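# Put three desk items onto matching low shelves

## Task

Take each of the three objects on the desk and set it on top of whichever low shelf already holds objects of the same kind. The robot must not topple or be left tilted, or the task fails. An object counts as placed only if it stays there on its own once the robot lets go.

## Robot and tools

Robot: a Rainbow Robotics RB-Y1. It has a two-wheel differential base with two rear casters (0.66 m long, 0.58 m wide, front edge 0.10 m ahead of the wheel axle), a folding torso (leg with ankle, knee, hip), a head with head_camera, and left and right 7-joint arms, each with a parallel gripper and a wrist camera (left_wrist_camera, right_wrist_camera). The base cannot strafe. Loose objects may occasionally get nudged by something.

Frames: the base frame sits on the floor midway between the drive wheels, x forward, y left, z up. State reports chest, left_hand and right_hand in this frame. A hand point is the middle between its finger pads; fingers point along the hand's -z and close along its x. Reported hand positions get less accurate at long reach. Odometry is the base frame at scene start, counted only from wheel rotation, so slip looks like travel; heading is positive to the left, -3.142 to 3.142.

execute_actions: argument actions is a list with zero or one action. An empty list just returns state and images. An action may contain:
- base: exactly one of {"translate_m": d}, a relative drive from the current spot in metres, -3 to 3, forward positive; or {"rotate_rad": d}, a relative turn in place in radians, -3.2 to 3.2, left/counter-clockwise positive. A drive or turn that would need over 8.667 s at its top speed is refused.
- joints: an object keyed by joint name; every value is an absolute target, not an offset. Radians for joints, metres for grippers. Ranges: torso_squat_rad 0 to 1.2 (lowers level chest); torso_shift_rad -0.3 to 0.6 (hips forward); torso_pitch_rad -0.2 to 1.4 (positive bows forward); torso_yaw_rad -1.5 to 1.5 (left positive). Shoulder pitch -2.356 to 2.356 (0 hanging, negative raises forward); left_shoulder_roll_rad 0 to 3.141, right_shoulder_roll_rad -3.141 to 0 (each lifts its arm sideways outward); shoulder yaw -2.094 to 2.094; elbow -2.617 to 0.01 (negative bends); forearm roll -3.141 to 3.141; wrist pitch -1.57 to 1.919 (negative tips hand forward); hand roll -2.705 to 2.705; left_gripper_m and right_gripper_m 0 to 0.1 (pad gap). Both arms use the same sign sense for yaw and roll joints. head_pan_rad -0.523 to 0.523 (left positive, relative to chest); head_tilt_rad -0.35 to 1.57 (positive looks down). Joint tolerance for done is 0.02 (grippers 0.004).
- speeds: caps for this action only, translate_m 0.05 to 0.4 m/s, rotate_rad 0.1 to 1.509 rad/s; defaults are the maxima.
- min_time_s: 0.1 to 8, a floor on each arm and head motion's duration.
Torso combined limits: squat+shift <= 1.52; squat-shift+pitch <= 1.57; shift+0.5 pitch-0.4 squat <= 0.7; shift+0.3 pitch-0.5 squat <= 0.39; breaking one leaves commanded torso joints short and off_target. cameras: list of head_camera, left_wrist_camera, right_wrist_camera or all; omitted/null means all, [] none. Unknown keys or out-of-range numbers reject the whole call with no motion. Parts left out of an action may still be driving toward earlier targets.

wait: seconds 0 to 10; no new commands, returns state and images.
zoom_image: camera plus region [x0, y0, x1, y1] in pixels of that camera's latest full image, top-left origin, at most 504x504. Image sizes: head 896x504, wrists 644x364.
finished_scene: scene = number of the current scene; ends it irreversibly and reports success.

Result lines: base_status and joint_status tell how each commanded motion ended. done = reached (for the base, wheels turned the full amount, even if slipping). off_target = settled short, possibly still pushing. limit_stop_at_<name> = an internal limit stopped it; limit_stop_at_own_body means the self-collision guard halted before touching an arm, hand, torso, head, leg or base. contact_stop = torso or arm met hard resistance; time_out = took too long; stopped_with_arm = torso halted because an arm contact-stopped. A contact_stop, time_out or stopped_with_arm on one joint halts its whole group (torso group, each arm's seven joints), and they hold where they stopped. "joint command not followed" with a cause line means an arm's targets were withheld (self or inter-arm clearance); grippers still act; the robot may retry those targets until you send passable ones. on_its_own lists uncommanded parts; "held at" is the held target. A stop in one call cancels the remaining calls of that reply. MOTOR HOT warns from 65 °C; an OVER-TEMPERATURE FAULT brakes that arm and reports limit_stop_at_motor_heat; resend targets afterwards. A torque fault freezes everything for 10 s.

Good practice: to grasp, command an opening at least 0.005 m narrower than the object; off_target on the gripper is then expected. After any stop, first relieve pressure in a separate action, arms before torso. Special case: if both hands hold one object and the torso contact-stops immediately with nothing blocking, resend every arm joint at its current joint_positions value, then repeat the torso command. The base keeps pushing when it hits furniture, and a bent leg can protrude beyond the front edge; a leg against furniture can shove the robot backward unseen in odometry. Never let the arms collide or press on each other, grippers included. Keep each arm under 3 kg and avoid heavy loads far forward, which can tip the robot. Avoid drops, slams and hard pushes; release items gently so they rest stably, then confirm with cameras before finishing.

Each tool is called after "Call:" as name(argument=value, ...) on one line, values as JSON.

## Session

Call:
execute_actions(actions=[{"joints":{"head_tilt_rad":0.3}}], cameras=["head_camera"])

Call:
execute_actions(actions=[{"base":{"rotate_rad":-1.05}}], cameras=["head_camera"])

Call:
execute_actions(actions=[{"base":{"rotate_rad":-1.05}}], cameras=["head_camera"])

Call:
execute_actions(actions=[{"base":{"rotate_rad":-1.05}}], cameras=["head_camera"])

Call:
execute_actions(actions=[{"base":{"rotate_rad":-1.05}}], cameras=["head_camera"])

Call:
execute_actions(actions=[{"base":{"rotate_rad":-1.05}}], cameras=["head_camera"])

Scene clock: 0.60 s.
base_odometry: x=+0.000 y=+0.000 heading=+0.000 (m, m, rad; odometry frame)
base_status: not commanded
joint_positions: torso_squat_rad=+0.350 torso_shift_rad=+0.000 torso_pitch_rad=-0.001 torso_yaw_rad=-0.001 left_shoulder_pitch_rad=+0.011 left_shoulder_roll_rad=+0.003 left_shoulder_yaw_rad=+0.031 left_elbow_rad=-0.266 left_forearm_roll_rad=-0.029 left_wrist_pitch_rad=-0.009 left_hand_roll_rad=+0.044 left_gripper_m=+0.099 right_shoulder_pitch_rad=+0.040 right_shoulder_roll_rad=+0.000 right_shoulder_yaw_rad=-0.038 right_elbow_rad=-0.150 right_forearm_roll_rad=+0.019 right_wrist_pitch_rad=-0.002 right_hand_roll_rad=+0.014 right_gripper_m=+0.100 head_pan_rad=+0.000 head_tilt_rad=+0.300
joint_status: all done
chest: x=-0.2285 y=+0.0009 z=+1.2474 quat_wxyz=(+1.000, -0.001, +0.000, +0.000) (m; base frame)
left_hand: x=-0.1046 y=+0.2269 z=+0.5729 quat_wxyz=(+0.991, +0.002, -0.133, +0.024) (m; base frame)
right_hand: x=-0.1837 y=-0.2241 z=+0.5640 quat_wxyz=(+0.998, -0.004, -0.057, -0.010) (m; base frame)
pictures: head_camera
Images, in order (width x height): head_camera 896x504.

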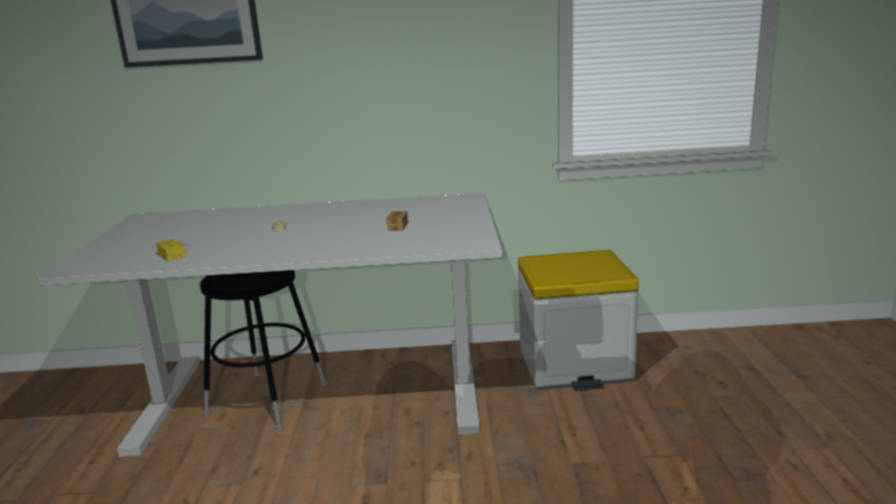

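Scene clock: 3.97 s.
base_odometry: x=+0.000 y=+0.000 heading=-1.050 (m, m, rad; odometry frame)
base_status: done
joint_positions: torso_squat_rad=+0.350 torso_shift_rad=+0.000 torso_pitch_rad=-0.001 torso_yaw_rad=-0.001 left_shoulder_pitch_rad=+0.011 left_shoulder_roll_rad=+0.003 left_shoulder_yaw_rad=+0.031 left_elbow_rad=-0.266 left_forearm_roll_rad=-0.029 left_wrist_pitch_rad=-0.009 left_hand_roll_rad=+0.044 left_gripper_m=+0.099 right_shoulder_pitch_rad=+0.040 right_shoulder_roll_rad=+0.000 right_shoulder_yaw_rad=-0.038 right_elbow_rad=-0.150 right_forearm_roll_rad=+0.019 right_wrist_pitch_rad=-0.002 right_hand_roll_rad=+0.014 right_gripper_m=+0.100 head_pan_rad=+0.000 head_tilt_rad=+0.300
joint_status: not commanded
chest: x=-0.2286 y=+0.0010 z=+1.2474 quat_wxyz=(+1.000, -0.001, +0.000, +0.000) (m; base frame)
left_hand: x=-0.1046 y=+0.2268 z=+0.5729 quat_wxyz=(+0.991, +0.002, -0.133, +0.024) (m; base frame)
right_hand: x=-0.1837 y=-0.2241 z=+0.5640 quat_wxyz=(+0.998, -0.004, -0.057, -0.010) (m; base frame)
pictures: head_camera
Images, in order (width x height): head_camera 896x504.

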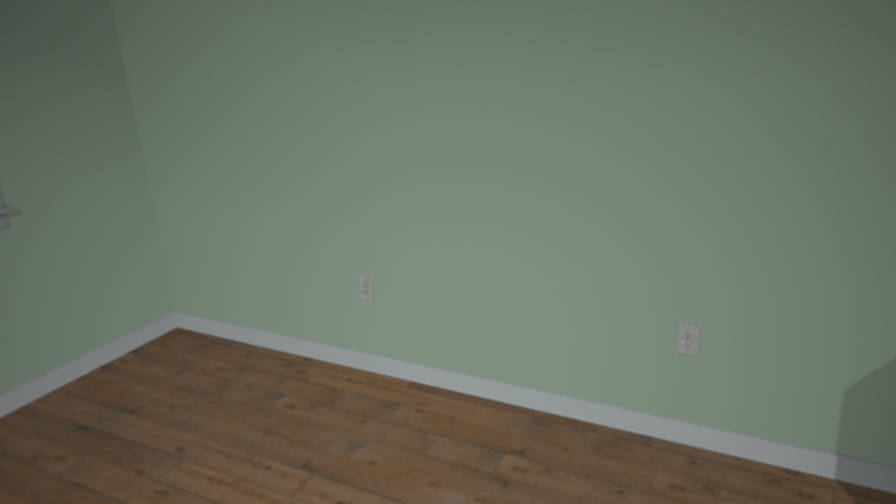

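Scene clock: 7.33 s.
base_odometry: x=+0.000 y=+0.000 heading=-2.099 (m, m, rad; odometry frame)
base_status: done
joint_positions: torso_squat_rad=+0.350 torso_shift_rad=+0.000 torso_pitch_rad=-0.001 torso_yaw_rad=-0.001 left_shoulder_pitch_rad=+0.011 left_shoulder_roll_rad=+0.003 left_shoulder_yaw_rad=+0.031 left_elbow_rad=-0.266 left_forearm_roll_rad=-0.029 left_wrist_pitch_rad=-0.009 left_hand_roll_rad=+0.044 left_gripper_m=+0.099 right_shoulder_pitch_rad=+0.040 right_shoulder_roll_rad=+0.000 right_shoulder_yaw_rad=-0.038 right_elbow_rad=-0.150 right_forearm_roll_rad=+0.019 right_wrist_pitch_rad=-0.002 right_hand_roll_rad=+0.014 right_gripper_m=+0.100 head_pan_rad=+0.000 head_tilt_rad=+0.300
joint_status: not commanded
chest: x=-0.2286 y=+0.0010 z=+1.2474 quat_wxyz=(+1.000, -0.001, +0.000, +0.000) (m; base frame)
left_hand: x=-0.1046 y=+0.2268 z=+0.5729 quat_wxyz=(+0.991, +0.002, -0.133, +0.024) (m; base frame)
right_hand: x=-0.1837 y=-0.2241 z=+0.5640 quat_wxyz=(+0.998, -0.004, -0.057, -0.010) (m; base frame)
pictures: head_camera
Images, in order (width x height): head_camera 896x504.

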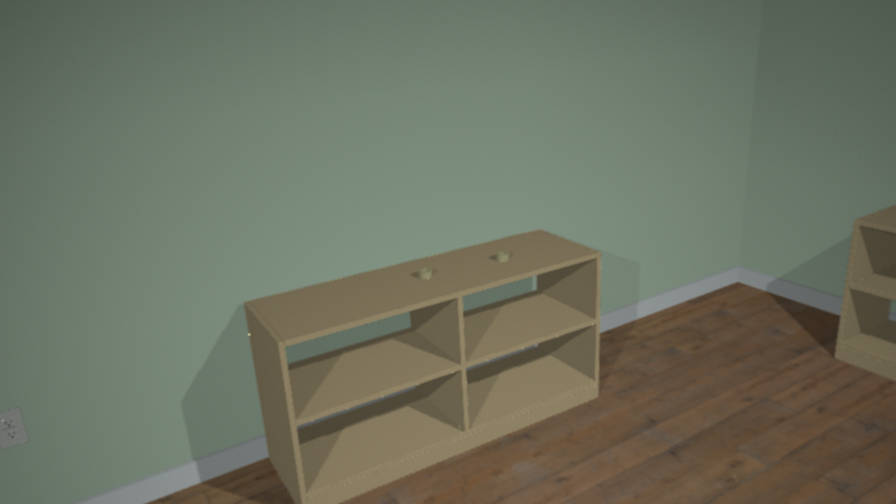

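Scene clock: 10.70 s.
base_odometry: x=+0.000 y=+0.000 heading=+3.135 (m, m, rad; odometry frame)
base_status: done
joint_positions: torso_squat_rad=+0.350 torso_shift_rad=+0.000 torso_pitch_rad=-0.001 torso_yaw_rad=-0.001 left_shoulder_pitch_rad=+0.011 left_shoulder_roll_rad=+0.003 left_shoulder_yaw_rad=+0.031 left_elbow_rad=-0.266 left_forearm_roll_rad=-0.029 left_wrist_pitch_rad=-0.009 left_hand_roll_rad=+0.044 left_gripper_m=+0.099 right_shoulder_pitch_rad=+0.040 right_shoulder_roll_rad=+0.000 right_shoulder_yaw_rad=-0.038 right_elbow_rad=-0.150 right_forearm_roll_rad=+0.019 right_wrist_pitch_rad=-0.002 right_hand_roll_rad=+0.014 right_gripper_m=+0.100 head_pan_rad=+0.000 head_tilt_rad=+0.300
joint_status: not commanded
chest: x=-0.2286 y=+0.0010 z=+1.2474 quat_wxyz=(+1.000, -0.001, +0.000, +0.000) (m; base frame)
left_hand: x=-0.1046 y=+0.2268 z=+0.5729 quat_wxyz=(+0.991, +0.002, -0.133, +0.024) (m; base frame)
right_hand: x=-0.1837 y=-0.2241 z=+0.5640 quat_wxyz=(+0.998, -0.004, -0.057, -0.010) (m; base frame)
pictures: head_camera
Images, in order (width x height): head_camera 896x504.

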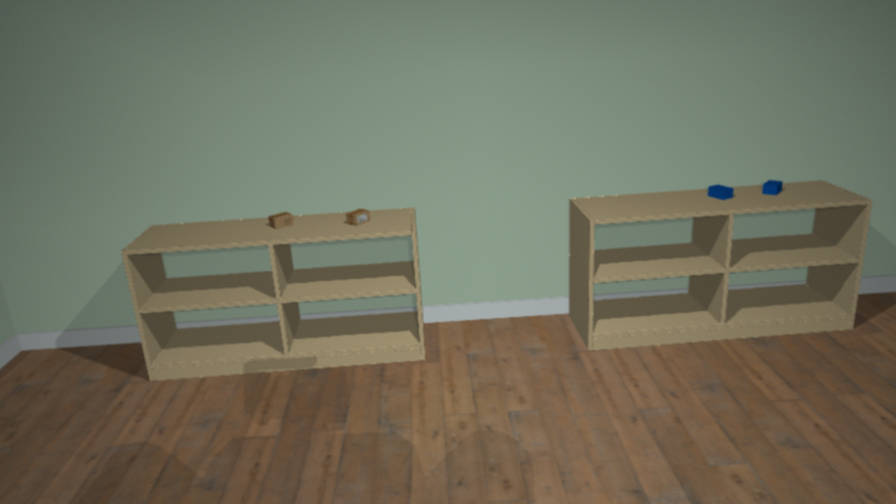

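Scene clock: 14.07 s.
base_odometry: x=+0.000 y=+0.000 heading=+2.085 (m, m, rad; odometry frame)
base_status: done
joint_positions: torso_squat_rad=+0.350 torso_shift_rad=+0.000 torso_pitch_rad=-0.001 torso_yaw_rad=-0.001 left_shoulder_pitch_rad=+0.011 left_shoulder_roll_rad=+0.003 left_shoulder_yaw_rad=+0.031 left_elbow_rad=-0.266 left_forearm_roll_rad=-0.029 left_wrist_pitch_rad=-0.009 left_hand_roll_rad=+0.044 left_gripper_m=+0.099 right_shoulder_pitch_rad=+0.040 right_shoulder_roll_rad=+0.000 right_shoulder_yaw_rad=-0.038 right_elbow_rad=-0.150 right_forearm_roll_rad=+0.019 right_wrist_pitch_rad=-0.002 right_hand_roll_rad=+0.014 right_gripper_m=+0.100 head_pan_rad=+0.000 head_tilt_rad=+0.300
joint_status: not commanded
chest: x=-0.2286 y=+0.0010 z=+1.2474 quat_wxyz=(+1.000, -0.001, +0.000, +0.000) (m; base frame)
left_hand: x=-0.1046 y=+0.2268 z=+0.5729 quat_wxyz=(+0.991, +0.002, -0.133, +0.024) (m; base frame)
right_hand: x=-0.1837 y=-0.2241 z=+0.5640 quat_wxyz=(+0.998, -0.004, -0.057, -0.010) (m; base frame)
pictures: head_camera
Images, in order (width x height): head_camera 896x504.

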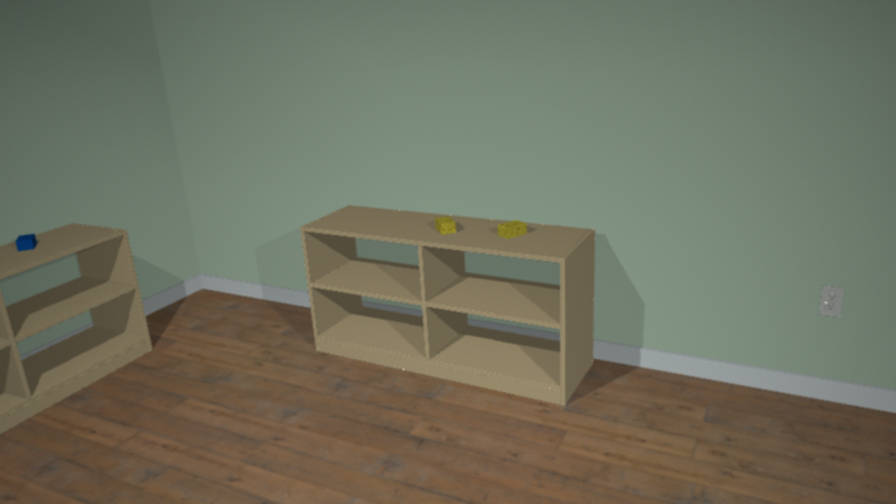

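Scene clock: 17.43 s.
base_odometry: x=+0.000 y=+0.000 heading=+1.036 (m, m, rad; odometry frame)
base_status: done
joint_positions: torso_squat_rad=+0.350 torso_shift_rad=+0.000 torso_pitch_rad=-0.001 torso_yaw_rad=-0.001 left_shoulder_pitch_rad=+0.011 left_shoulder_roll_rad=+0.003 left_shoulder_yaw_rad=+0.031 left_elbow_rad=-0.266 left_forearm_roll_rad=-0.029 left_wrist_pitch_rad=-0.009 left_hand_roll_rad=+0.044 left_gripper_m=+0.099 right_shoulder_pitch_rad=+0.040 right_shoulder_roll_rad=+0.000 right_shoulder_yaw_rad=-0.038 right_elbow_rad=-0.150 right_forearm_roll_rad=+0.019 right_wrist_pitch_rad=-0.002 right_hand_roll_rad=+0.014 right_gripper_m=+0.100 head_pan_rad=+0.000 head_tilt_rad=+0.300
joint_status: not commanded
chest: x=-0.2286 y=+0.0010 z=+1.2474 quat_wxyz=(+1.000, -0.001, +0.000, +0.000) (m; base frame)
left_hand: x=-0.1046 y=+0.2268 z=+0.5729 quat_wxyz=(+0.991, +0.002, -0.133, +0.024) (m; base frame)
right_hand: x=-0.1837 y=-0.2241 z=+0.5640 quat_wxyz=(+0.998, -0.004, -0.057, -0.010) (m; base frame)
pictures: head_camera
Images, in order (width x height): head_camera 896x504.

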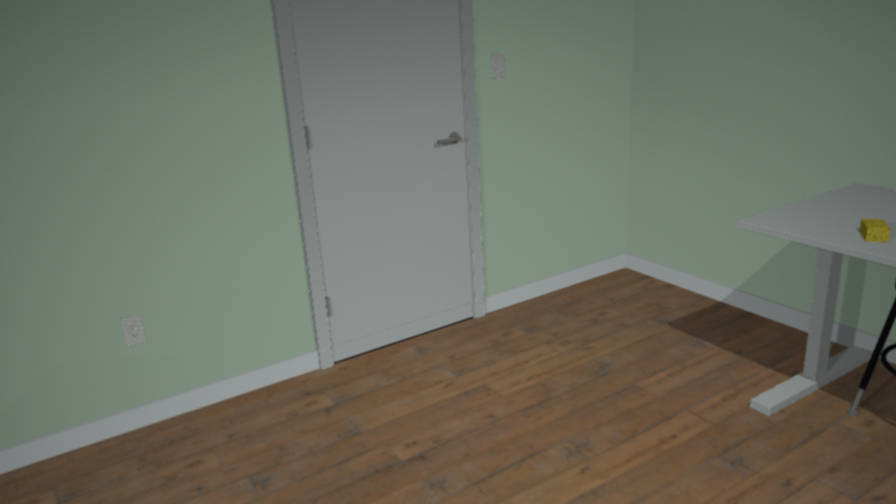

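Call:
execute_actions(actions=[{"base":{"rotate_rad":-0.85},"joints":{"left_shoulder_pitch_rad":-1.0,"left_elbow_rad":-0.7,"left_wrist_pitch_rad":1.7,"left_shoulder_roll_rad":0.18,"right_shoulder_pitch_rad":-1.0,"right_elbow_rad":-0.7,"right_wrist_pitch_rad":1.7,"right_shoulder_roll_rad":-0.16}}], cameras=[])

Call:
execute_actions(actions=[{"base":{"translate_m":1.3},"joints":{"head_tilt_rad":0.8}}], cameras=["head_camera"])

Scene clock: 24.87 s.
base_odometry: x=+0.000 y=+0.000 heading=+0.186 (m, m, rad; odometry frame)
base_status: done
joint_positions: torso_squat_rad=+0.350 torso_shift_rad=+0.000 torso_pitch_rad=-0.001 torso_yaw_rad=-0.001 left_shoulder_pitch_rad=-1.000 left_shoulder_roll_rad=+0.180 left_shoulder_yaw_rad=+0.031 left_elbow_rad=-0.700 left_forearm_roll_rad=-0.029 left_wrist_pitch_rad=+1.700 left_hand_roll_rad=+0.044 left_gripper_m=+0.099 right_shoulder_pitch_rad=-1.000 right_shoulder_roll_rad=-0.160 right_shoulder_yaw_rad=-0.038 right_elbow_rad=-0.700 right_forearm_roll_rad=+0.019 right_wrist_pitch_rad=+1.700 right_hand_roll_rad=+0.014 right_gripper_m=+0.100 head_pan_rad=+0.000 head_tilt_rad=+0.300
joint_status: all done
chest: x=-0.2286 y=+0.0010 z=+1.2474 quat_wxyz=(+1.000, -0.001, +0.000, +0.000) (m; base frame)
left_hand: x=+0.2720 y=+0.2470 z=+0.9678 quat_wxyz=(+0.991, +0.129, +0.008, -0.038) (m; base frame)
right_hand: x=+0.2698 y=-0.2325 z=+0.9651 quat_wxyz=(+0.990, -0.117, +0.013, +0.073) (m; base frame)
pictures: none
No camera images: the call's "cameras" was empty. Leave "cameras" out to get every camera's image.

Scene clock: 29.57 s.
base_odometry: x=+1.278 y=+0.240 heading=+0.186 (m, m, rad; odometry frame)
base_status: done
joint_positions: torso_squat_rad=+0.350 torso_shift_rad=+0.000 torso_pitch_rad=-0.001 torso_yaw_rad=-0.001 left_shoulder_pitch_rad=-1.000 left_shoulder_roll_rad=+0.180 left_shoulder_yaw_rad=+0.031 left_elbow_rad=-0.700 left_forearm_roll_rad=-0.029 left_wrist_pitch_rad=+1.700 left_hand_roll_rad=+0.044 left_gripper_m=+0.099 right_shoulder_pitch_rad=-1.000 right_shoulder_roll_rad=-0.160 right_shoulder_yaw_rad=-0.038 right_elbow_rad=-0.700 right_forearm_roll_rad=+0.019 right_wrist_pitch_rad=+1.700 right_hand_roll_rad=+0.014 right_gripper_m=+0.100 head_pan_rad=+0.000 head_tilt_rad=+0.800
joint_status: all done
chest: x=-0.2285 y=+0.0010 z=+1.2474 quat_wxyz=(+1.000, -0.001, +0.000, +0.000) (m; base frame)
left_hand: x=+0.2720 y=+0.2470 z=+0.9677 quat_wxyz=(+0.991, +0.129, +0.008, -0.038) (m; base frame)
right_hand: x=+0.2698 y=-0.2325 z=+0.9650 quat_wxyz=(+0.990, -0.117, +0.013, +0.073) (m; base frame)
pictures: head_camera
Images, in order (width x height): head_camera 896x504.

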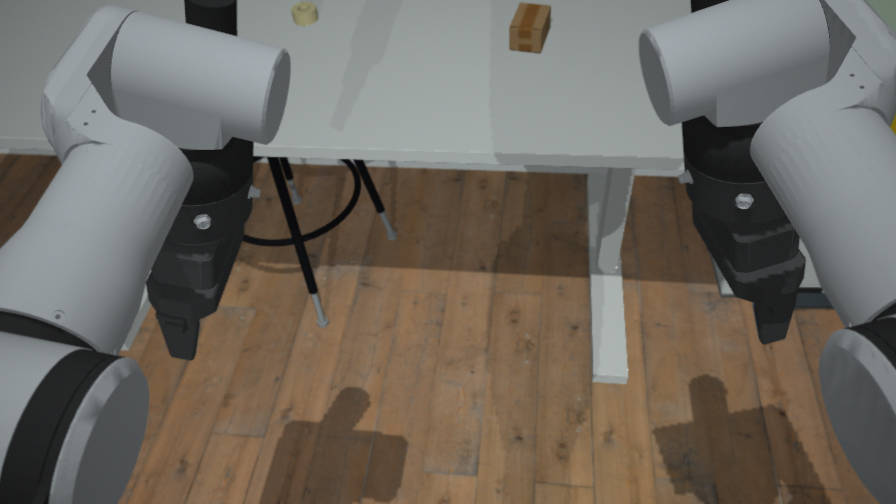

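Call:
execute_actions(actions=[{"base":{"translate_m":0.65},"joints":{"head_tilt_rad":0.6,"torso_squat_rad":0.2,"torso_pitch_rad":0.45}}], cameras=["head_camera","right_wrist_camera"])

Scene clock: 36.60 s.
base_odometry: x=+1.916 y=+0.360 heading=+0.185 (m, m, rad; odometry frame)
base_status: done
joint_positions: torso_squat_rad=+0.200 torso_shift_rad=-0.001 torso_pitch_rad=+0.449 torso_yaw_rad=-0.001 left_shoulder_pitch_rad=-1.000 left_shoulder_roll_rad=+0.180 left_shoulder_yaw_rad=+0.031 left_elbow_rad=-0.700 left_forearm_roll_rad=-0.029 left_wrist_pitch_rad=+1.700 left_hand_roll_rad=+0.044 left_gripper_m=+0.099 right_shoulder_pitch_rad=-1.002 right_shoulder_roll_rad=-0.161 right_shoulder_yaw_rad=-0.038 right_elbow_rad=-0.701 right_forearm_roll_rad=+0.020 right_wrist_pitch_rad=+1.701 right_hand_roll_rad=+0.014 right_gripper_m=+0.099 head_pan_rad=+0.000 head_tilt_rad=+0.600
joint_status: all done
chest: x=-0.0943 y=+0.0011 z=+1.2453 quat_wxyz=(+0.975, -0.001, +0.223, +0.000) (m; base frame)
left_hand: x=+0.2349 y=+0.2468 z=+0.7756 quat_wxyz=(+0.964, +0.117, +0.229, -0.066) (m; base frame)
right_hand: x=+0.2327 y=-0.2328 z=+0.7752 quat_wxyz=(+0.963, -0.099, +0.233, +0.097) (m; base frame)
pictures: head_camera, right_wrist_camera
Images, in order (width x height): head_camera 896x504, right_wrist_camera 644x364.

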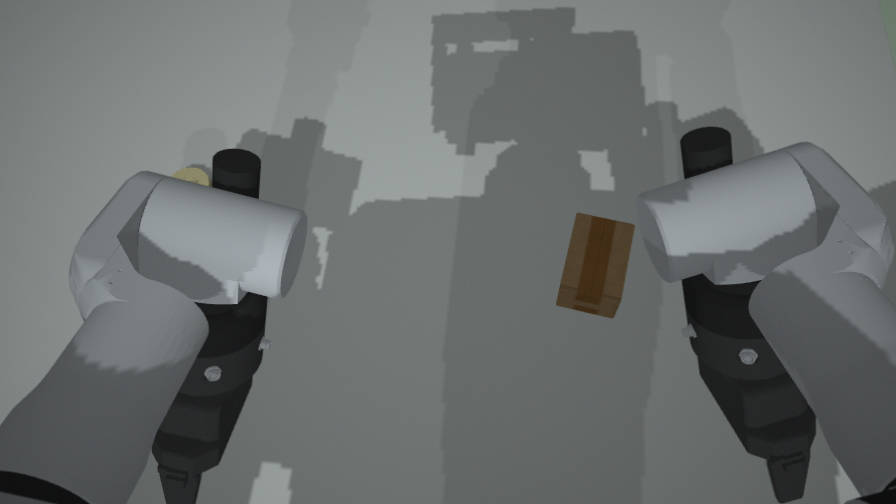

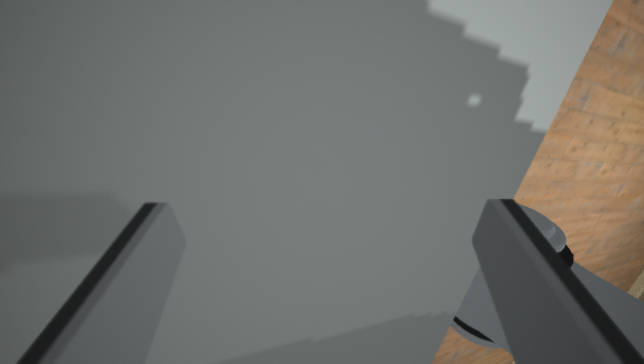

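Call:
execute_actions(actions=[{"joints":{"left_shoulder_pitch_rad":-1.45,"right_shoulder_pitch_rad":-1.45,"right_hand_roll_rad":1.45}}], cameras=["head_camera","right_wrist_camera","left_wrist_camera"])

Scene clock: 40.73 s.
base_odometry: x=+1.916 y=+0.360 heading=+0.186 (m, m, rad; odometry frame)
base_status: not commanded
joint_positions: torso_squat_rad=+0.200 torso_shift_rad=+0.000 torso_pitch_rad=+0.450 torso_yaw_rad=-0.001 left_shoulder_pitch_rad=-1.450 left_shoulder_roll_rad=+0.180 left_shoulder_yaw_rad=+0.031 left_elbow_rad=-0.700 left_forearm_roll_rad=-0.029 left_wrist_pitch_rad=+1.700 left_hand_roll_rad=+0.044 left_gripper_m=+0.099 right_shoulder_pitch_rad=-1.450 right_shoulder_roll_rad=-0.160 right_shoulder_yaw_rad=-0.038 right_elbow_rad=-0.700 right_forearm_roll_rad=+0.019 right_wrist_pitch_rad=+1.700 right_hand_roll_rad=+1.450 right_gripper_m=+0.100 head_pan_rad=+0.000 head_tilt_rad=+0.600
joint_status: all done
chest: x=-0.0937 y=+0.0009 z=+1.2452 quat_wxyz=(+0.975, -0.001, +0.223, +0.000) (m; base frame)
left_hand: x=+0.4293 y=+0.1609 z=+0.9448 quat_wxyz=(+0.987, +0.111, +0.011, -0.114) (m; base frame)
right_hand: x=+0.4251 y=-0.1466 z=+0.9424 quat_wxyz=(+0.643, -0.064, +0.078, +0.759) (m; base frame)
pictures: head_camera, left_wrist_camera, right_wrist_camera
Images, in order (width x height): head_camera 896x504, left_wrist_camera 644x364, right_wrist_camera 644x364.

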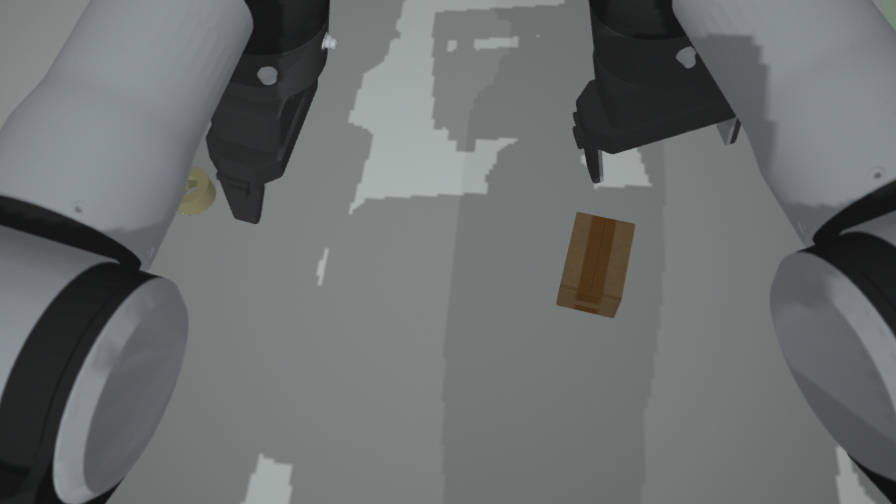

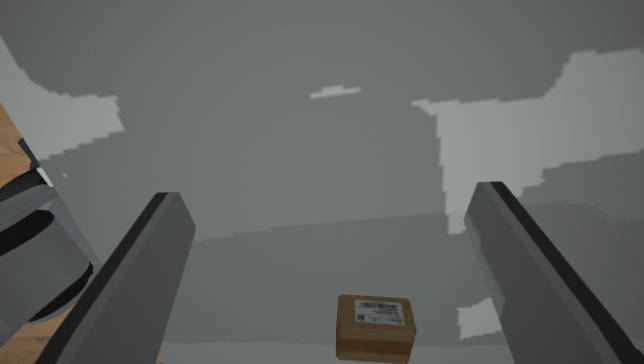

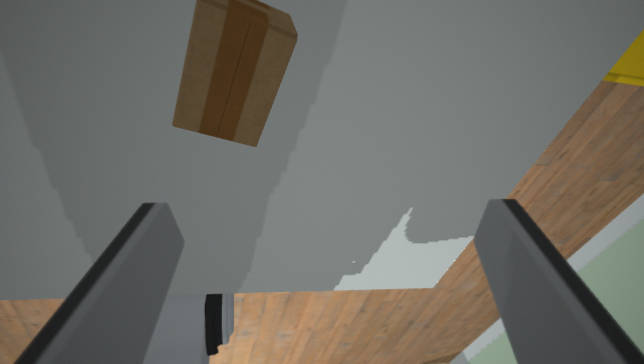

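Call:
execute_actions(actions=[{"base":{"translate_m":0.03},"joints":{"torso_squat_rad":0.55,"left_shoulder_pitch_rad":-1.7,"left_elbow_rad":-0.9}}], cameras=["right_wrist_camera"])

Scene clock: 45.40 s.
base_odometry: x=+1.945 y=+0.366 heading=+0.182 (m, m, rad; odometry frame)
base_status: done
joint_positions: torso_squat_rad=+0.550 torso_shift_rad=+0.000 torso_pitch_rad=+0.450 torso_yaw_rad=-0.001 left_shoulder_pitch_rad=-1.700 left_shoulder_roll_rad=+0.180 left_shoulder_yaw_rad=+0.031 left_elbow_rad=-0.900 left_forearm_roll_rad=-0.029 left_wrist_pitch_rad=+1.700 left_hand_roll_rad=+0.044 left_gripper_m=+0.099 right_shoulder_pitch_rad=-1.450 right_shoulder_roll_rad=-0.160 right_shoulder_yaw_rad=-0.038 right_elbow_rad=-0.700 right_forearm_roll_rad=+0.019 right_wrist_pitch_rad=+1.700 right_hand_roll_rad=+1.450 right_gripper_m=+0.100 head_pan_rad=-0.001 head_tilt_rad=+0.600
joint_status: all done
chest: x=-0.0937 y=+0.0009 z=+1.1559 quat_wxyz=(+0.975, -0.001, +0.223, +0.000) (m; base frame)
left_hand: x=+0.5195 y=+0.0872 z=+1.0425 quat_wxyz=(+0.963, +0.087, -0.208, -0.145) (m; base frame)
right_hand: x=+0.4251 y=-0.1466 z=+0.8530 quat_wxyz=(+0.643, -0.064, +0.079, +0.759) (m; base frame)
pictures: right_wrist_camera
Images, in order (width x height): right_wrist_camera 644x364.

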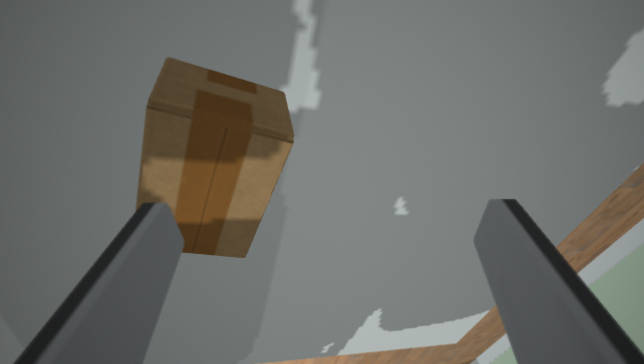

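Need about 4 cm to the left; I'll yaw the torso.

Call:
execute_actions(actions=[{"joints":{"torso_yaw_rad":0.08}}], cameras=[])

Call:
execute_actions(actions=[{"joints":{"torso_squat_rad":0.76}}], cameras=["right_wrist_camera"])

Scene clock: 48.40 s.
base_odometry: x=+1.945 y=+0.366 heading=+0.182 (m, m, rad; odometry frame)
base_status: not commanded
joint_positions: torso_squat_rad=+0.550 torso_shift_rad=+0.000 torso_pitch_rad=+0.450 torso_yaw_rad=+0.080 left_shoulder_pitch_rad=-1.700 left_shoulder_roll_rad=+0.180 left_shoulder_yaw_rad=+0.031 left_elbow_rad=-0.900 left_forearm_roll_rad=-0.029 left_wrist_pitch_rad=+1.700 left_hand_roll_rad=+0.044 left_gripper_m=+0.099 right_shoulder_pitch_rad=-1.450 right_shoulder_roll_rad=-0.160 right_shoulder_yaw_rad=-0.038 right_elbow_rad=-0.700 right_forearm_roll_rad=+0.019 right_wrist_pitch_rad=+1.700 right_hand_roll_rad=+1.450 right_gripper_m=+0.100 head_pan_rad=-0.001 head_tilt_rad=+0.600
joint_status: all done
chest: x=-0.0937 y=+0.0009 z=+1.1559 quat_wxyz=(+0.974, +0.008, +0.223, +0.039) (m; base frame)
left_hand: x=+0.5115 y=+0.1355 z=+1.0463 quat_wxyz=(+0.966, +0.111, -0.202, -0.114) (m; base frame)
right_hand: x=+0.4340 y=-0.0978 z=+0.8486 quat_wxyz=(+0.616, -0.056, +0.063, +0.783) (m; base frame)
pictures: none
No camera images: the call's "cameras" was empty. Leave "cameras" out to get every camera's image.

Scene clock: 49.90 s.
base_odometry: x=+1.945 y=+0.366 heading=+0.182 (m, m, rad; odometry frame)
base_status: not commanded
joint_positions: torso_squat_rad=+0.760 torso_shift_rad=-0.001 torso_pitch_rad=+0.449 torso_yaw_rad=+0.080 left_shoulder_pitch_rad=-1.700 left_shoulder_roll_rad=+0.180 left_shoulder_yaw_rad=+0.031 left_elbow_rad=-0.900 left_forearm_roll_rad=-0.029 left_wrist_pitch_rad=+1.700 left_hand_roll_rad=+0.044 left_gripper_m=+0.099 right_shoulder_pitch_rad=-1.452 right_shoulder_roll_rad=-0.160 right_shoulder_yaw_rad=-0.038 right_elbow_rad=-0.701 right_forearm_roll_rad=+0.019 right_wrist_pitch_rad=+1.700 right_hand_roll_rad=+1.450 right_gripper_m=+0.100 head_pan_rad=-0.001 head_tilt_rad=+0.600
joint_status: all done
chest: x=-0.0941 y=+0.0009 z=+1.0666 quat_wxyz=(+0.974, +0.008, +0.223, +0.039) (m; base frame)
left_hand: x=+0.5112 y=+0.1354 z=+0.9575 quat_wxyz=(+0.966, +0.111, -0.202, -0.114) (m; base frame)
right_hand: x=+0.4347 y=-0.0976 z=+0.7610 quat_wxyz=(+0.616, -0.057, +0.062, +0.783) (m; base frame)
pictures: right_wrist_camera
Images, in order (width x height): right_wrist_camera 644x364.

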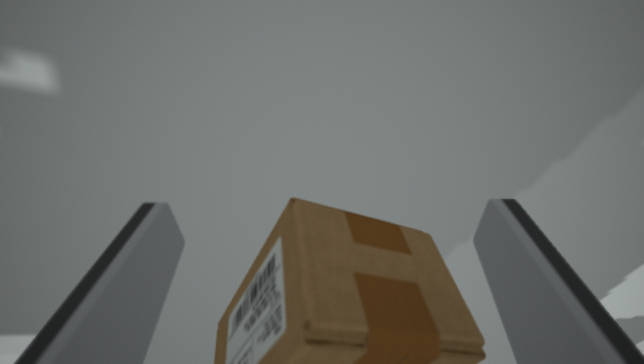

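Call:
execute_actions(actions=[{"joints":{"right_gripper_m":0.01}}], cameras=[])

Call:
execute_actions(actions=[{"joints":{"torso_squat_rad":0.4,"torso_yaw_rad":0.0,"left_shoulder_pitch_rad":-1.45,"left_elbow_rad":-0.7,"right_shoulder_pitch_rad":-1.7,"right_elbow_rad":-0.9,"left_shoulder_roll_rad":0.3}}], cameras=["right_wrist_camera","left_wrist_camera"])

Scene clock: 53.77 s.
base_odometry: x=+1.945 y=+0.366 heading=+0.182 (m, m, rad; odometry frame)
base_status: not commanded
joint_positions: torso_squat_rad=+0.760 torso_shift_rad=-0.001 torso_pitch_rad=+0.450 torso_yaw_rad=+0.080 left_shoulder_pitch_rad=-1.700 left_shoulder_roll_rad=+0.180 left_shoulder_yaw_rad=+0.031 left_elbow_rad=-0.900 left_forearm_roll_rad=-0.029 left_wrist_pitch_rad=+1.700 left_hand_roll_rad=+0.044 left_gripper_m=+0.099 right_shoulder_pitch_rad=-1.451 right_shoulder_roll_rad=-0.160 right_shoulder_yaw_rad=-0.038 right_elbow_rad=-0.700 right_forearm_roll_rad=+0.019 right_wrist_pitch_rad=+1.700 right_hand_roll_rad=+1.450 right_gripper_m=+0.010 head_pan_rad=-0.001 head_tilt_rad=+0.600
joint_status: all done
chest: x=-0.0938 y=+0.0009 z=+1.0665 quat_wxyz=(+0.974, +0.008, +0.223, +0.039) (m; base frame)
left_hand: x=+0.5114 y=+0.1354 z=+0.9570 quat_wxyz=(+0.966, +0.111, -0.202, -0.114) (m; base frame)
right_hand: x=+0.4342 y=-0.0979 z=+0.7597 quat_wxyz=(+0.616, -0.056, +0.063, +0.783) (m; base frame)
pictures: none
No camera images: the call's "cameras" was empty. Leave "cameras" out to get every camera's image.

Scene clock: 55.73 s.
base_odometry: x=+1.945 y=+0.366 heading=+0.182 (m, m, rad; odometry frame)
base_status: not commanded
joint_positions: torso_squat_rad=+0.400 torso_shift_rad=+0.000 torso_pitch_rad=+0.450 torso_yaw_rad=+0.000 left_shoulder_pitch_rad=-1.450 left_shoulder_roll_rad=+0.300 left_shoulder_yaw_rad=+0.031 left_elbow_rad=-0.700 left_forearm_roll_rad=-0.029 left_wrist_pitch_rad=+1.700 left_hand_roll_rad=+0.044 left_gripper_m=+0.099 right_shoulder_pitch_rad=-1.701 right_shoulder_roll_rad=-0.160 right_shoulder_yaw_rad=-0.038 right_elbow_rad=-0.900 right_forearm_roll_rad=+0.019 right_wrist_pitch_rad=+1.700 right_hand_roll_rad=+1.450 right_gripper_m=+0.010 head_pan_rad=-0.001 head_tilt_rad=+0.600
joint_status: all done
chest: x=-0.0937 y=+0.0009 z=+1.2039 quat_wxyz=(+0.975, -0.001, +0.223, +0.000) (m; base frame)
left_hand: x=+0.4461 y=+0.2308 z=+0.9219 quat_wxyz=(+0.988, +0.144, +0.000, -0.064) (m; base frame)
right_hand: x=+0.5153 y=-0.0724 z=+1.0875 quat_wxyz=(+0.603, -0.195, -0.098, +0.768) (m; base frame)
pictures: left_wrist_camera, right_wrist_camera
Images, in order (width x height): left_wrist_camera 644x364, right_wrist_camera 644x364.

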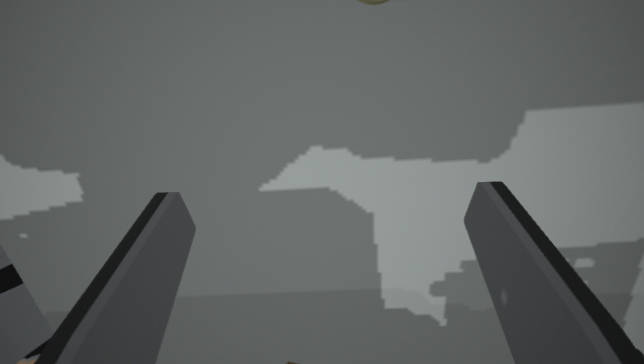

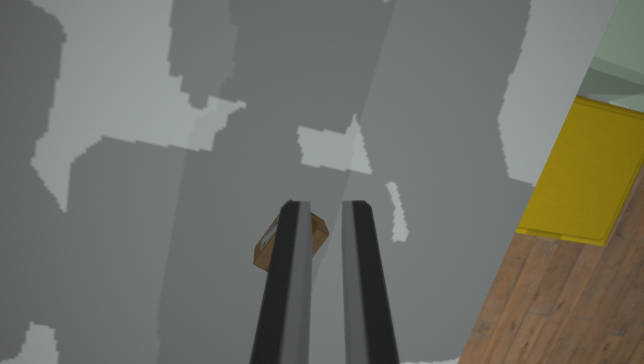

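Call:
execute_actions(actions=[{"joints":{"torso_yaw_rad":0.15,"torso_squat_rad":0.6,"right_gripper_m":0.1}}], cameras=["left_wrist_camera"])

Scene clock: 59.53 s.
base_odometry: x=+1.945 y=+0.366 heading=+0.182 (m, m, rad; odometry frame)
base_status: not commanded
joint_positions: torso_squat_rad=+0.600 torso_shift_rad=+0.000 torso_pitch_rad=+0.450 torso_yaw_rad=+0.150 left_shoulder_pitch_rad=-1.450 left_shoulder_roll_rad=+0.300 left_shoulder_yaw_rad=+0.031 left_elbow_rad=-0.700 left_forearm_roll_rad=-0.029 left_wrist_pitch_rad=+1.700 left_hand_roll_rad=+0.044 left_gripper_m=+0.099 right_shoulder_pitch_rad=-1.700 right_shoulder_roll_rad=-0.160 right_shoulder_yaw_rad=-0.038 right_elbow_rad=-0.900 right_forearm_roll_rad=+0.019 right_wrist_pitch_rad=+1.700 right_hand_roll_rad=+1.450 right_gripper_m=+0.100 head_pan_rad=-0.001 head_tilt_rad=+0.600
joint_status: all done
chest: x=-0.0937 y=+0.0009 z=+1.1369 quat_wxyz=(+0.972, +0.016, +0.223, +0.073) (m; base frame)
left_hand: x=+0.4090 y=+0.3191 z=+0.8727 quat_wxyz=(+0.984, +0.175, +0.012, +0.003) (m; base frame)
right_hand: x=+0.5191 y=+0.0179 z=+1.0185 quat_wxyz=(+0.556, -0.168, -0.136, +0.803) (m; base frame)
pictures: left_wrist_camera
Images, in order (width x height): left_wrist_camera 644x364.

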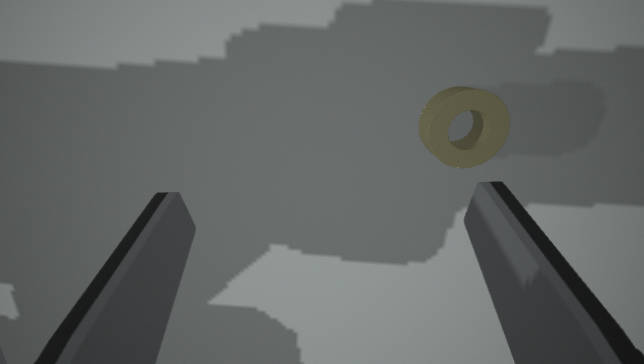

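Call:
execute_actions(actions=[{"base":{"translate_m":0.05},"joints":{"torso_yaw_rad":0.18,"torso_squat_rad":0.75}}], cameras=["left_wrist_camera"])

Scene clock: 63.73 s.
base_odometry: x=+1.994 y=+0.374 heading=+0.179 (m, m, rad; odometry frame)
base_status: done
joint_positions: torso_squat_rad=+0.750 torso_shift_rad=+0.000 torso_pitch_rad=+0.450 torso_yaw_rad=+0.180 left_shoulder_pitch_rad=-1.450 left_shoulder_roll_rad=+0.300 left_shoulder_yaw_rad=+0.031 left_elbow_rad=-0.700 left_forearm_roll_rad=-0.029 left_wrist_pitch_rad=+1.700 left_hand_roll_rad=+0.044 left_gripper_m=+0.099 right_shoulder_pitch_rad=-1.700 right_shoulder_roll_rad=-0.160 right_shoulder_yaw_rad=-0.038 right_elbow_rad=-0.900 right_forearm_roll_rad=+0.019 right_wrist_pitch_rad=+1.700 right_hand_roll_rad=+1.450 right_gripper_m=+0.100 head_pan_rad=-0.001 head_tilt_rad=+0.600
joint_status: all done
chest: x=-0.0936 y=+0.0008 z=+1.0713 quat_wxyz=(+0.971, +0.019, +0.222, +0.088) (m; base frame)
left_hand: x=+0.4003 y=+0.3359 z=+0.8114 quat_wxyz=(+0.983, +0.182, +0.014, +0.016) (m; base frame)
right_hand: x=+0.5184 y=+0.0358 z=+0.9529 quat_wxyz=(+0.546, -0.162, -0.143, +0.809) (m; base frame)
pictures: left_wrist_camera
Images, in order (width x height): left_wrist_camera 644x364.

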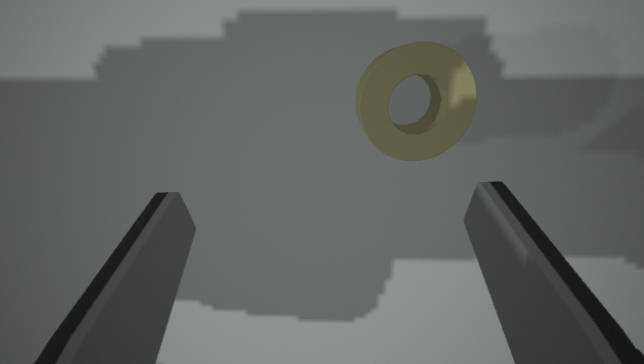

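Call:
execute_actions(actions=[{"base":{"translate_m":0.03},"joints":{"torso_yaw_rad":0.24}}], cameras=[])

Call:
execute_actions(actions=[{"joints":{"torso_squat_rad":0.86}}], cameras=["left_wrist_camera"])

Scene clock: 70.67 s.
base_odometry: x=+2.022 y=+0.379 heading=+0.176 (m, m, rad; odometry frame)
base_status: translate_m time_out (by the wheels' count: +0.029 of +0.030)
joint_positions: torso_squat_rad=+0.750 torso_shift_rad=+0.000 torso_pitch_rad=+0.450 torso_yaw_rad=+0.240 left_shoulder_pitch_rad=-1.450 left_shoulder_roll_rad=+0.300 left_shoulder_yaw_rad=+0.031 left_elbow_rad=-0.700 left_forearm_roll_rad=-0.029 left_wrist_pitch_rad=+1.700 left_hand_roll_rad=+0.044 left_gripper_m=+0.099 right_shoulder_pitch_rad=-1.700 right_shoulder_roll_rad=-0.160 right_shoulder_yaw_rad=-0.038 right_elbow_rad=-0.900 right_forearm_roll_rad=+0.019 right_wrist_pitch_rad=+1.700 right_hand_roll_rad=+1.450 right_gripper_m=+0.100 head_pan_rad=-0.001 head_tilt_rad=+0.600
joint_status: all done
chest: x=-0.0936 y=+0.0008 z=+1.0713 quat_wxyz=(+0.968, +0.026, +0.222, +0.117) (m; base frame)
left_hand: x=+0.3813 y=+0.3687 z=+0.8206 quat_wxyz=(+0.980, +0.194, +0.019, +0.043) (m; base frame)
right_hand: x=+0.5155 y=+0.0719 z=+0.9543 quat_wxyz=(+0.526, -0.151, -0.158, +0.822) (m; base frame)
pictures: none
No camera images: the call's "cameras" was empty. Leave "cameras" out to get every camera's image.

not run: a stop came earlier in this reply.

The base is blocked, probably by the stool or the desk. I'll reach by straightening the elbow instead.

Call:
execute_actions(actions=[{"joints":{"left_elbow_rad":-0.55,"left_wrist_pitch_rad":1.6,"torso_squat_rad":0.8}}], cameras=["left_wrist_camera"])

Scene clock: 73.77 s.
base_odometry: x=+2.022 y=+0.379 heading=+0.176 (m, m, rad; odometry frame)
base_status: not commanded
joint_positions: torso_squat_rad=+0.785 torso_shift_rad=-0.002 torso_pitch_rad=+0.446 torso_yaw_rad=+0.240 left_shoulder_pitch_rad=-1.456 left_shoulder_roll_rad=+0.301 left_shoulder_yaw_rad=+0.031 left_elbow_rad=-0.554 left_forearm_roll_rad=-0.029 left_wrist_pitch_rad=+1.600 left_hand_roll_rad=+0.044 left_gripper_m=+0.099 right_shoulder_pitch_rad=-1.700 right_shoulder_roll_rad=-0.160 right_shoulder_yaw_rad=-0.038 right_elbow_rad=-0.900 right_forearm_roll_rad=+0.019 right_wrist_pitch_rad=+1.700 right_hand_roll_rad=+1.450 right_gripper_m=+0.100 head_pan_rad=-0.001 head_tilt_rad=+0.600
joint_status: torso_squat_rad contact_stop (moved +0.035 of +0.050); the others done
chest: x=-0.0952 y=+0.0002 z=+1.0546 quat_wxyz=(+0.968, +0.026, +0.220, +0.117) (m; base frame)
left_hand: x=+0.3683 y=+0.3804 z=+0.7745 quat_wxyz=(+0.979, +0.195, +0.037, +0.045) (m; base frame)
right_hand: x=+0.5143 y=+0.0713 z=+0.9400 quat_wxyz=(+0.526, -0.152, -0.160, +0.821) (m; base frame)
pictures: left_wrist_camera
Images, in order (width x height): left_wrist_camera 644x364.

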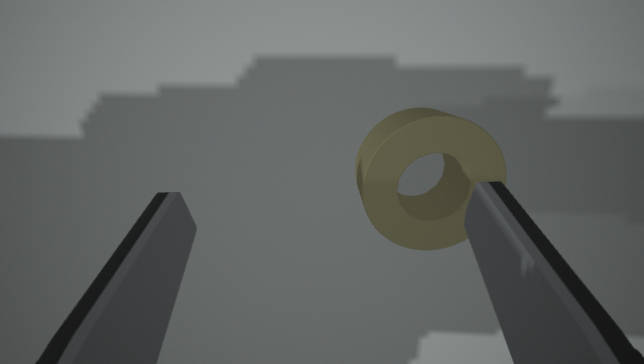

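Call:
execute_actions(actions=[{"joints":{"torso_squat_rad":0.7}}], cameras=[])

Call:
execute_actions(actions=[{"joints":{"left_shoulder_pitch_rad":-1.6,"left_wrist_pitch_rad":1.75}}], cameras=[])

Call:
execute_actions(actions=[{"joints":{"torso_squat_rad":0.9}}], cameras=["left_wrist_camera"])

Scene clock: 77.73 s.
base_odometry: x=+2.022 y=+0.379 heading=+0.176 (m, m, rad; odometry frame)
base_status: not commanded
joint_positions: torso_squat_rad=+0.700 torso_shift_rad=-0.001 torso_pitch_rad=+0.449 torso_yaw_rad=+0.240 left_shoulder_pitch_rad=-1.450 left_shoulder_roll_rad=+0.300 left_shoulder_yaw_rad=+0.031 left_elbow_rad=-0.550 left_forearm_roll_rad=-0.029 left_wrist_pitch_rad=+1.600 left_hand_roll_rad=+0.044 left_gripper_m=+0.099 right_shoulder_pitch_rad=-1.700 right_shoulder_roll_rad=-0.160 right_shoulder_yaw_rad=-0.038 right_elbow_rad=-0.900 right_forearm_roll_rad=+0.019 right_wrist_pitch_rad=+1.700 right_hand_roll_rad=+1.450 right_gripper_m=+0.100 head_pan_rad=-0.001 head_tilt_rad=+0.600
joint_status: all done
chest: x=-0.0943 y=+0.0008 z=+1.0947 quat_wxyz=(+0.968, +0.026, +0.221, +0.117) (m; base frame)
left_hand: x=+0.3652 y=+0.3817 z=+0.8098 quat_wxyz=(+0.979, +0.194, +0.043, +0.046) (m; base frame)
right_hand: x=+0.5150 y=+0.0719 z=+0.9787 quat_wxyz=(+0.526, -0.152, -0.159, +0.822) (m; base frame)
pictures: none
No camera images: the call's "cameras" was empty. Leave "cameras" out to get every camera's image.

Scene clock: 78.47 s.
base_odometry: x=+2.022 y=+0.379 heading=+0.176 (m, m, rad; odometry frame)
base_status: not commanded
joint_positions: torso_squat_rad=+0.700 torso_shift_rad=-0.001 torso_pitch_rad=+0.448 torso_yaw_rad=+0.240 left_shoulder_pitch_rad=-1.600 left_shoulder_roll_rad=+0.300 left_shoulder_yaw_rad=+0.031 left_elbow_rad=-0.550 left_forearm_roll_rad=-0.029 left_wrist_pitch_rad=+1.750 left_hand_roll_rad=+0.044 left_gripper_m=+0.099 right_shoulder_pitch_rad=-1.700 right_shoulder_roll_rad=-0.160 right_shoulder_yaw_rad=-0.038 right_elbow_rad=-0.900 right_forearm_roll_rad=+0.019 right_wrist_pitch_rad=+1.700 right_hand_roll_rad=+1.450 right_gripper_m=+0.100 head_pan_rad=-0.001 head_tilt_rad=+0.600
joint_status: all done
chest: x=-0.0943 y=+0.0008 z=+1.0947 quat_wxyz=(+0.968, +0.026, +0.221, +0.117) (m; base frame)
left_hand: x=+0.3872 y=+0.3529 z=+0.8800 quat_wxyz=(+0.979, +0.196, +0.043, +0.044) (m; base frame)
right_hand: x=+0.5150 y=+0.0719 z=+0.9787 quat_wxyz=(+0.526, -0.152, -0.159, +0.822) (m; base frame)
pictures: none
No camera images: the call's "cameras" was empty. Leave "cameras" out to get every camera's image.

Scene clock: 79.90 s.
base_odometry: x=+2.022 y=+0.379 heading=+0.176 (m, m, rad; odometry frame)
base_status: not commanded
joint_positions: torso_squat_rad=+0.900 torso_shift_rad=-0.001 torso_pitch_rad=+0.449 torso_yaw_rad=+0.240 left_shoulder_pitch_rad=-1.600 left_shoulder_roll_rad=+0.300 left_shoulder_yaw_rad=+0.031 left_elbow_rad=-0.550 left_forearm_roll_rad=-0.029 left_wrist_pitch_rad=+1.750 left_hand_roll_rad=+0.044 left_gripper_m=+0.099 right_shoulder_pitch_rad=-1.700 right_shoulder_roll_rad=-0.160 right_shoulder_yaw_rad=-0.038 right_elbow_rad=-0.900 right_forearm_roll_rad=+0.019 right_wrist_pitch_rad=+1.700 right_hand_roll_rad=+1.450 right_gripper_m=+0.100 head_pan_rad=-0.001 head_tilt_rad=+0.600
joint_status: all done
chest: x=-0.0942 y=+0.0007 z=+0.9944 quat_wxyz=(+0.968, +0.026, +0.221, +0.117) (m; base frame)
left_hand: x=+0.3872 y=+0.3528 z=+0.7797 quat_wxyz=(+0.979, +0.196, +0.043, +0.044) (m; base frame)
right_hand: x=+0.5151 y=+0.0718 z=+0.8784 quat_wxyz=(+0.526, -0.152, -0.159, +0.822) (m; base frame)
pictures: left_wrist_camera
Images, in order (width x height): left_wrist_camera 644x364.

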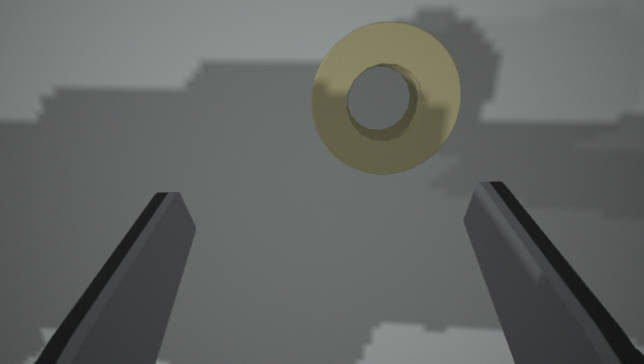

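Now it moved inward. Increase the shoulder roll, then go down and close.

Call:
execute_actions(actions=[{"joints":{"left_shoulder_roll_rad":0.37}}], cameras=[])

Call:
execute_actions(actions=[{"joints":{"torso_squat_rad":0.96}}], cameras=["left_wrist_camera"])

Scene clock: 85.00 s.
base_odometry: x=+2.022 y=+0.379 heading=+0.176 (m, m, rad; odometry frame)
base_status: not commanded
joint_positions: torso_squat_rad=+0.900 torso_shift_rad=-0.001 torso_pitch_rad=+0.449 torso_yaw_rad=+0.240 left_shoulder_pitch_rad=-1.600 left_shoulder_roll_rad=+0.370 left_shoulder_yaw_rad=+0.031 left_elbow_rad=-0.550 left_forearm_roll_rad=-0.029 left_wrist_pitch_rad=+1.750 left_hand_roll_rad=+0.044 left_gripper_m=+0.099 right_shoulder_pitch_rad=-1.700 right_shoulder_roll_rad=-0.160 right_shoulder_yaw_rad=-0.038 right_elbow_rad=-0.900 right_forearm_roll_rad=+0.019 right_wrist_pitch_rad=+1.700 right_hand_roll_rad=+1.450 right_gripper_m=+0.100 head_pan_rad=-0.001 head_tilt_rad=+0.600
joint_status: all done
chest: x=-0.0942 y=+0.0008 z=+0.9944 quat_wxyz=(+0.968, +0.026, +0.221, +0.117) (m; base frame)
left_hand: x=+0.3853 y=+0.3909 z=+0.7963 quat_wxyz=(+0.974, +0.210, +0.037, +0.075) (m; base frame)
right_hand: x=+0.5151 y=+0.0719 z=+0.8784 quat_wxyz=(+0.526, -0.152, -0.159, +0.822) (m; base frame)
pictures: none
No camera images: the call's "cameras" was empty. Leave "cameras" out to get every camera's image.

Scene clock: 86.00 s.
base_odometry: x=+2.022 y=+0.379 heading=+0.176 (m, m, rad; odometry frame)
base_status: not commanded
joint_positions: torso_squat_rad=+0.960 torso_shift_rad=-0.001 torso_pitch_rad=+0.449 torso_yaw_rad=+0.240 left_shoulder_pitch_rad=-1.600 left_shoulder_roll_rad=+0.370 left_shoulder_yaw_rad=+0.031 left_elbow_rad=-0.550 left_forearm_roll_rad=-0.029 left_wrist_pitch_rad=+1.750 left_hand_roll_rad=+0.044 left_gripper_m=+0.099 right_shoulder_pitch_rad=-1.700 right_shoulder_roll_rad=-0.160 right_shoulder_yaw_rad=-0.038 right_elbow_rad=-0.900 right_forearm_roll_rad=+0.019 right_wrist_pitch_rad=+1.700 right_hand_roll_rad=+1.450 right_gripper_m=+0.100 head_pan_rad=-0.001 head_tilt_rad=+0.600
joint_status: all done
chest: x=-0.0941 y=+0.0008 z=+0.9608 quat_wxyz=(+0.968, +0.026, +0.221, +0.117) (m; base frame)
left_hand: x=+0.3853 y=+0.3909 z=+0.7626 quat_wxyz=(+0.974, +0.210, +0.037, +0.075) (m; base frame)
right_hand: x=+0.5152 y=+0.0719 z=+0.8447 quat_wxyz=(+0.526, -0.152, -0.159, +0.822) (m; base frame)
pictures: left_wrist_camera
Images, in order (width x height): left_wrist_camera 644x364.

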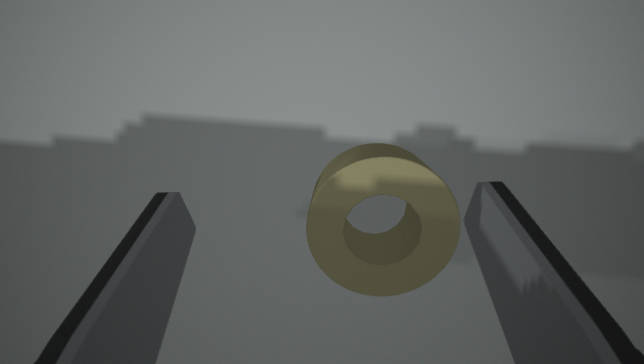

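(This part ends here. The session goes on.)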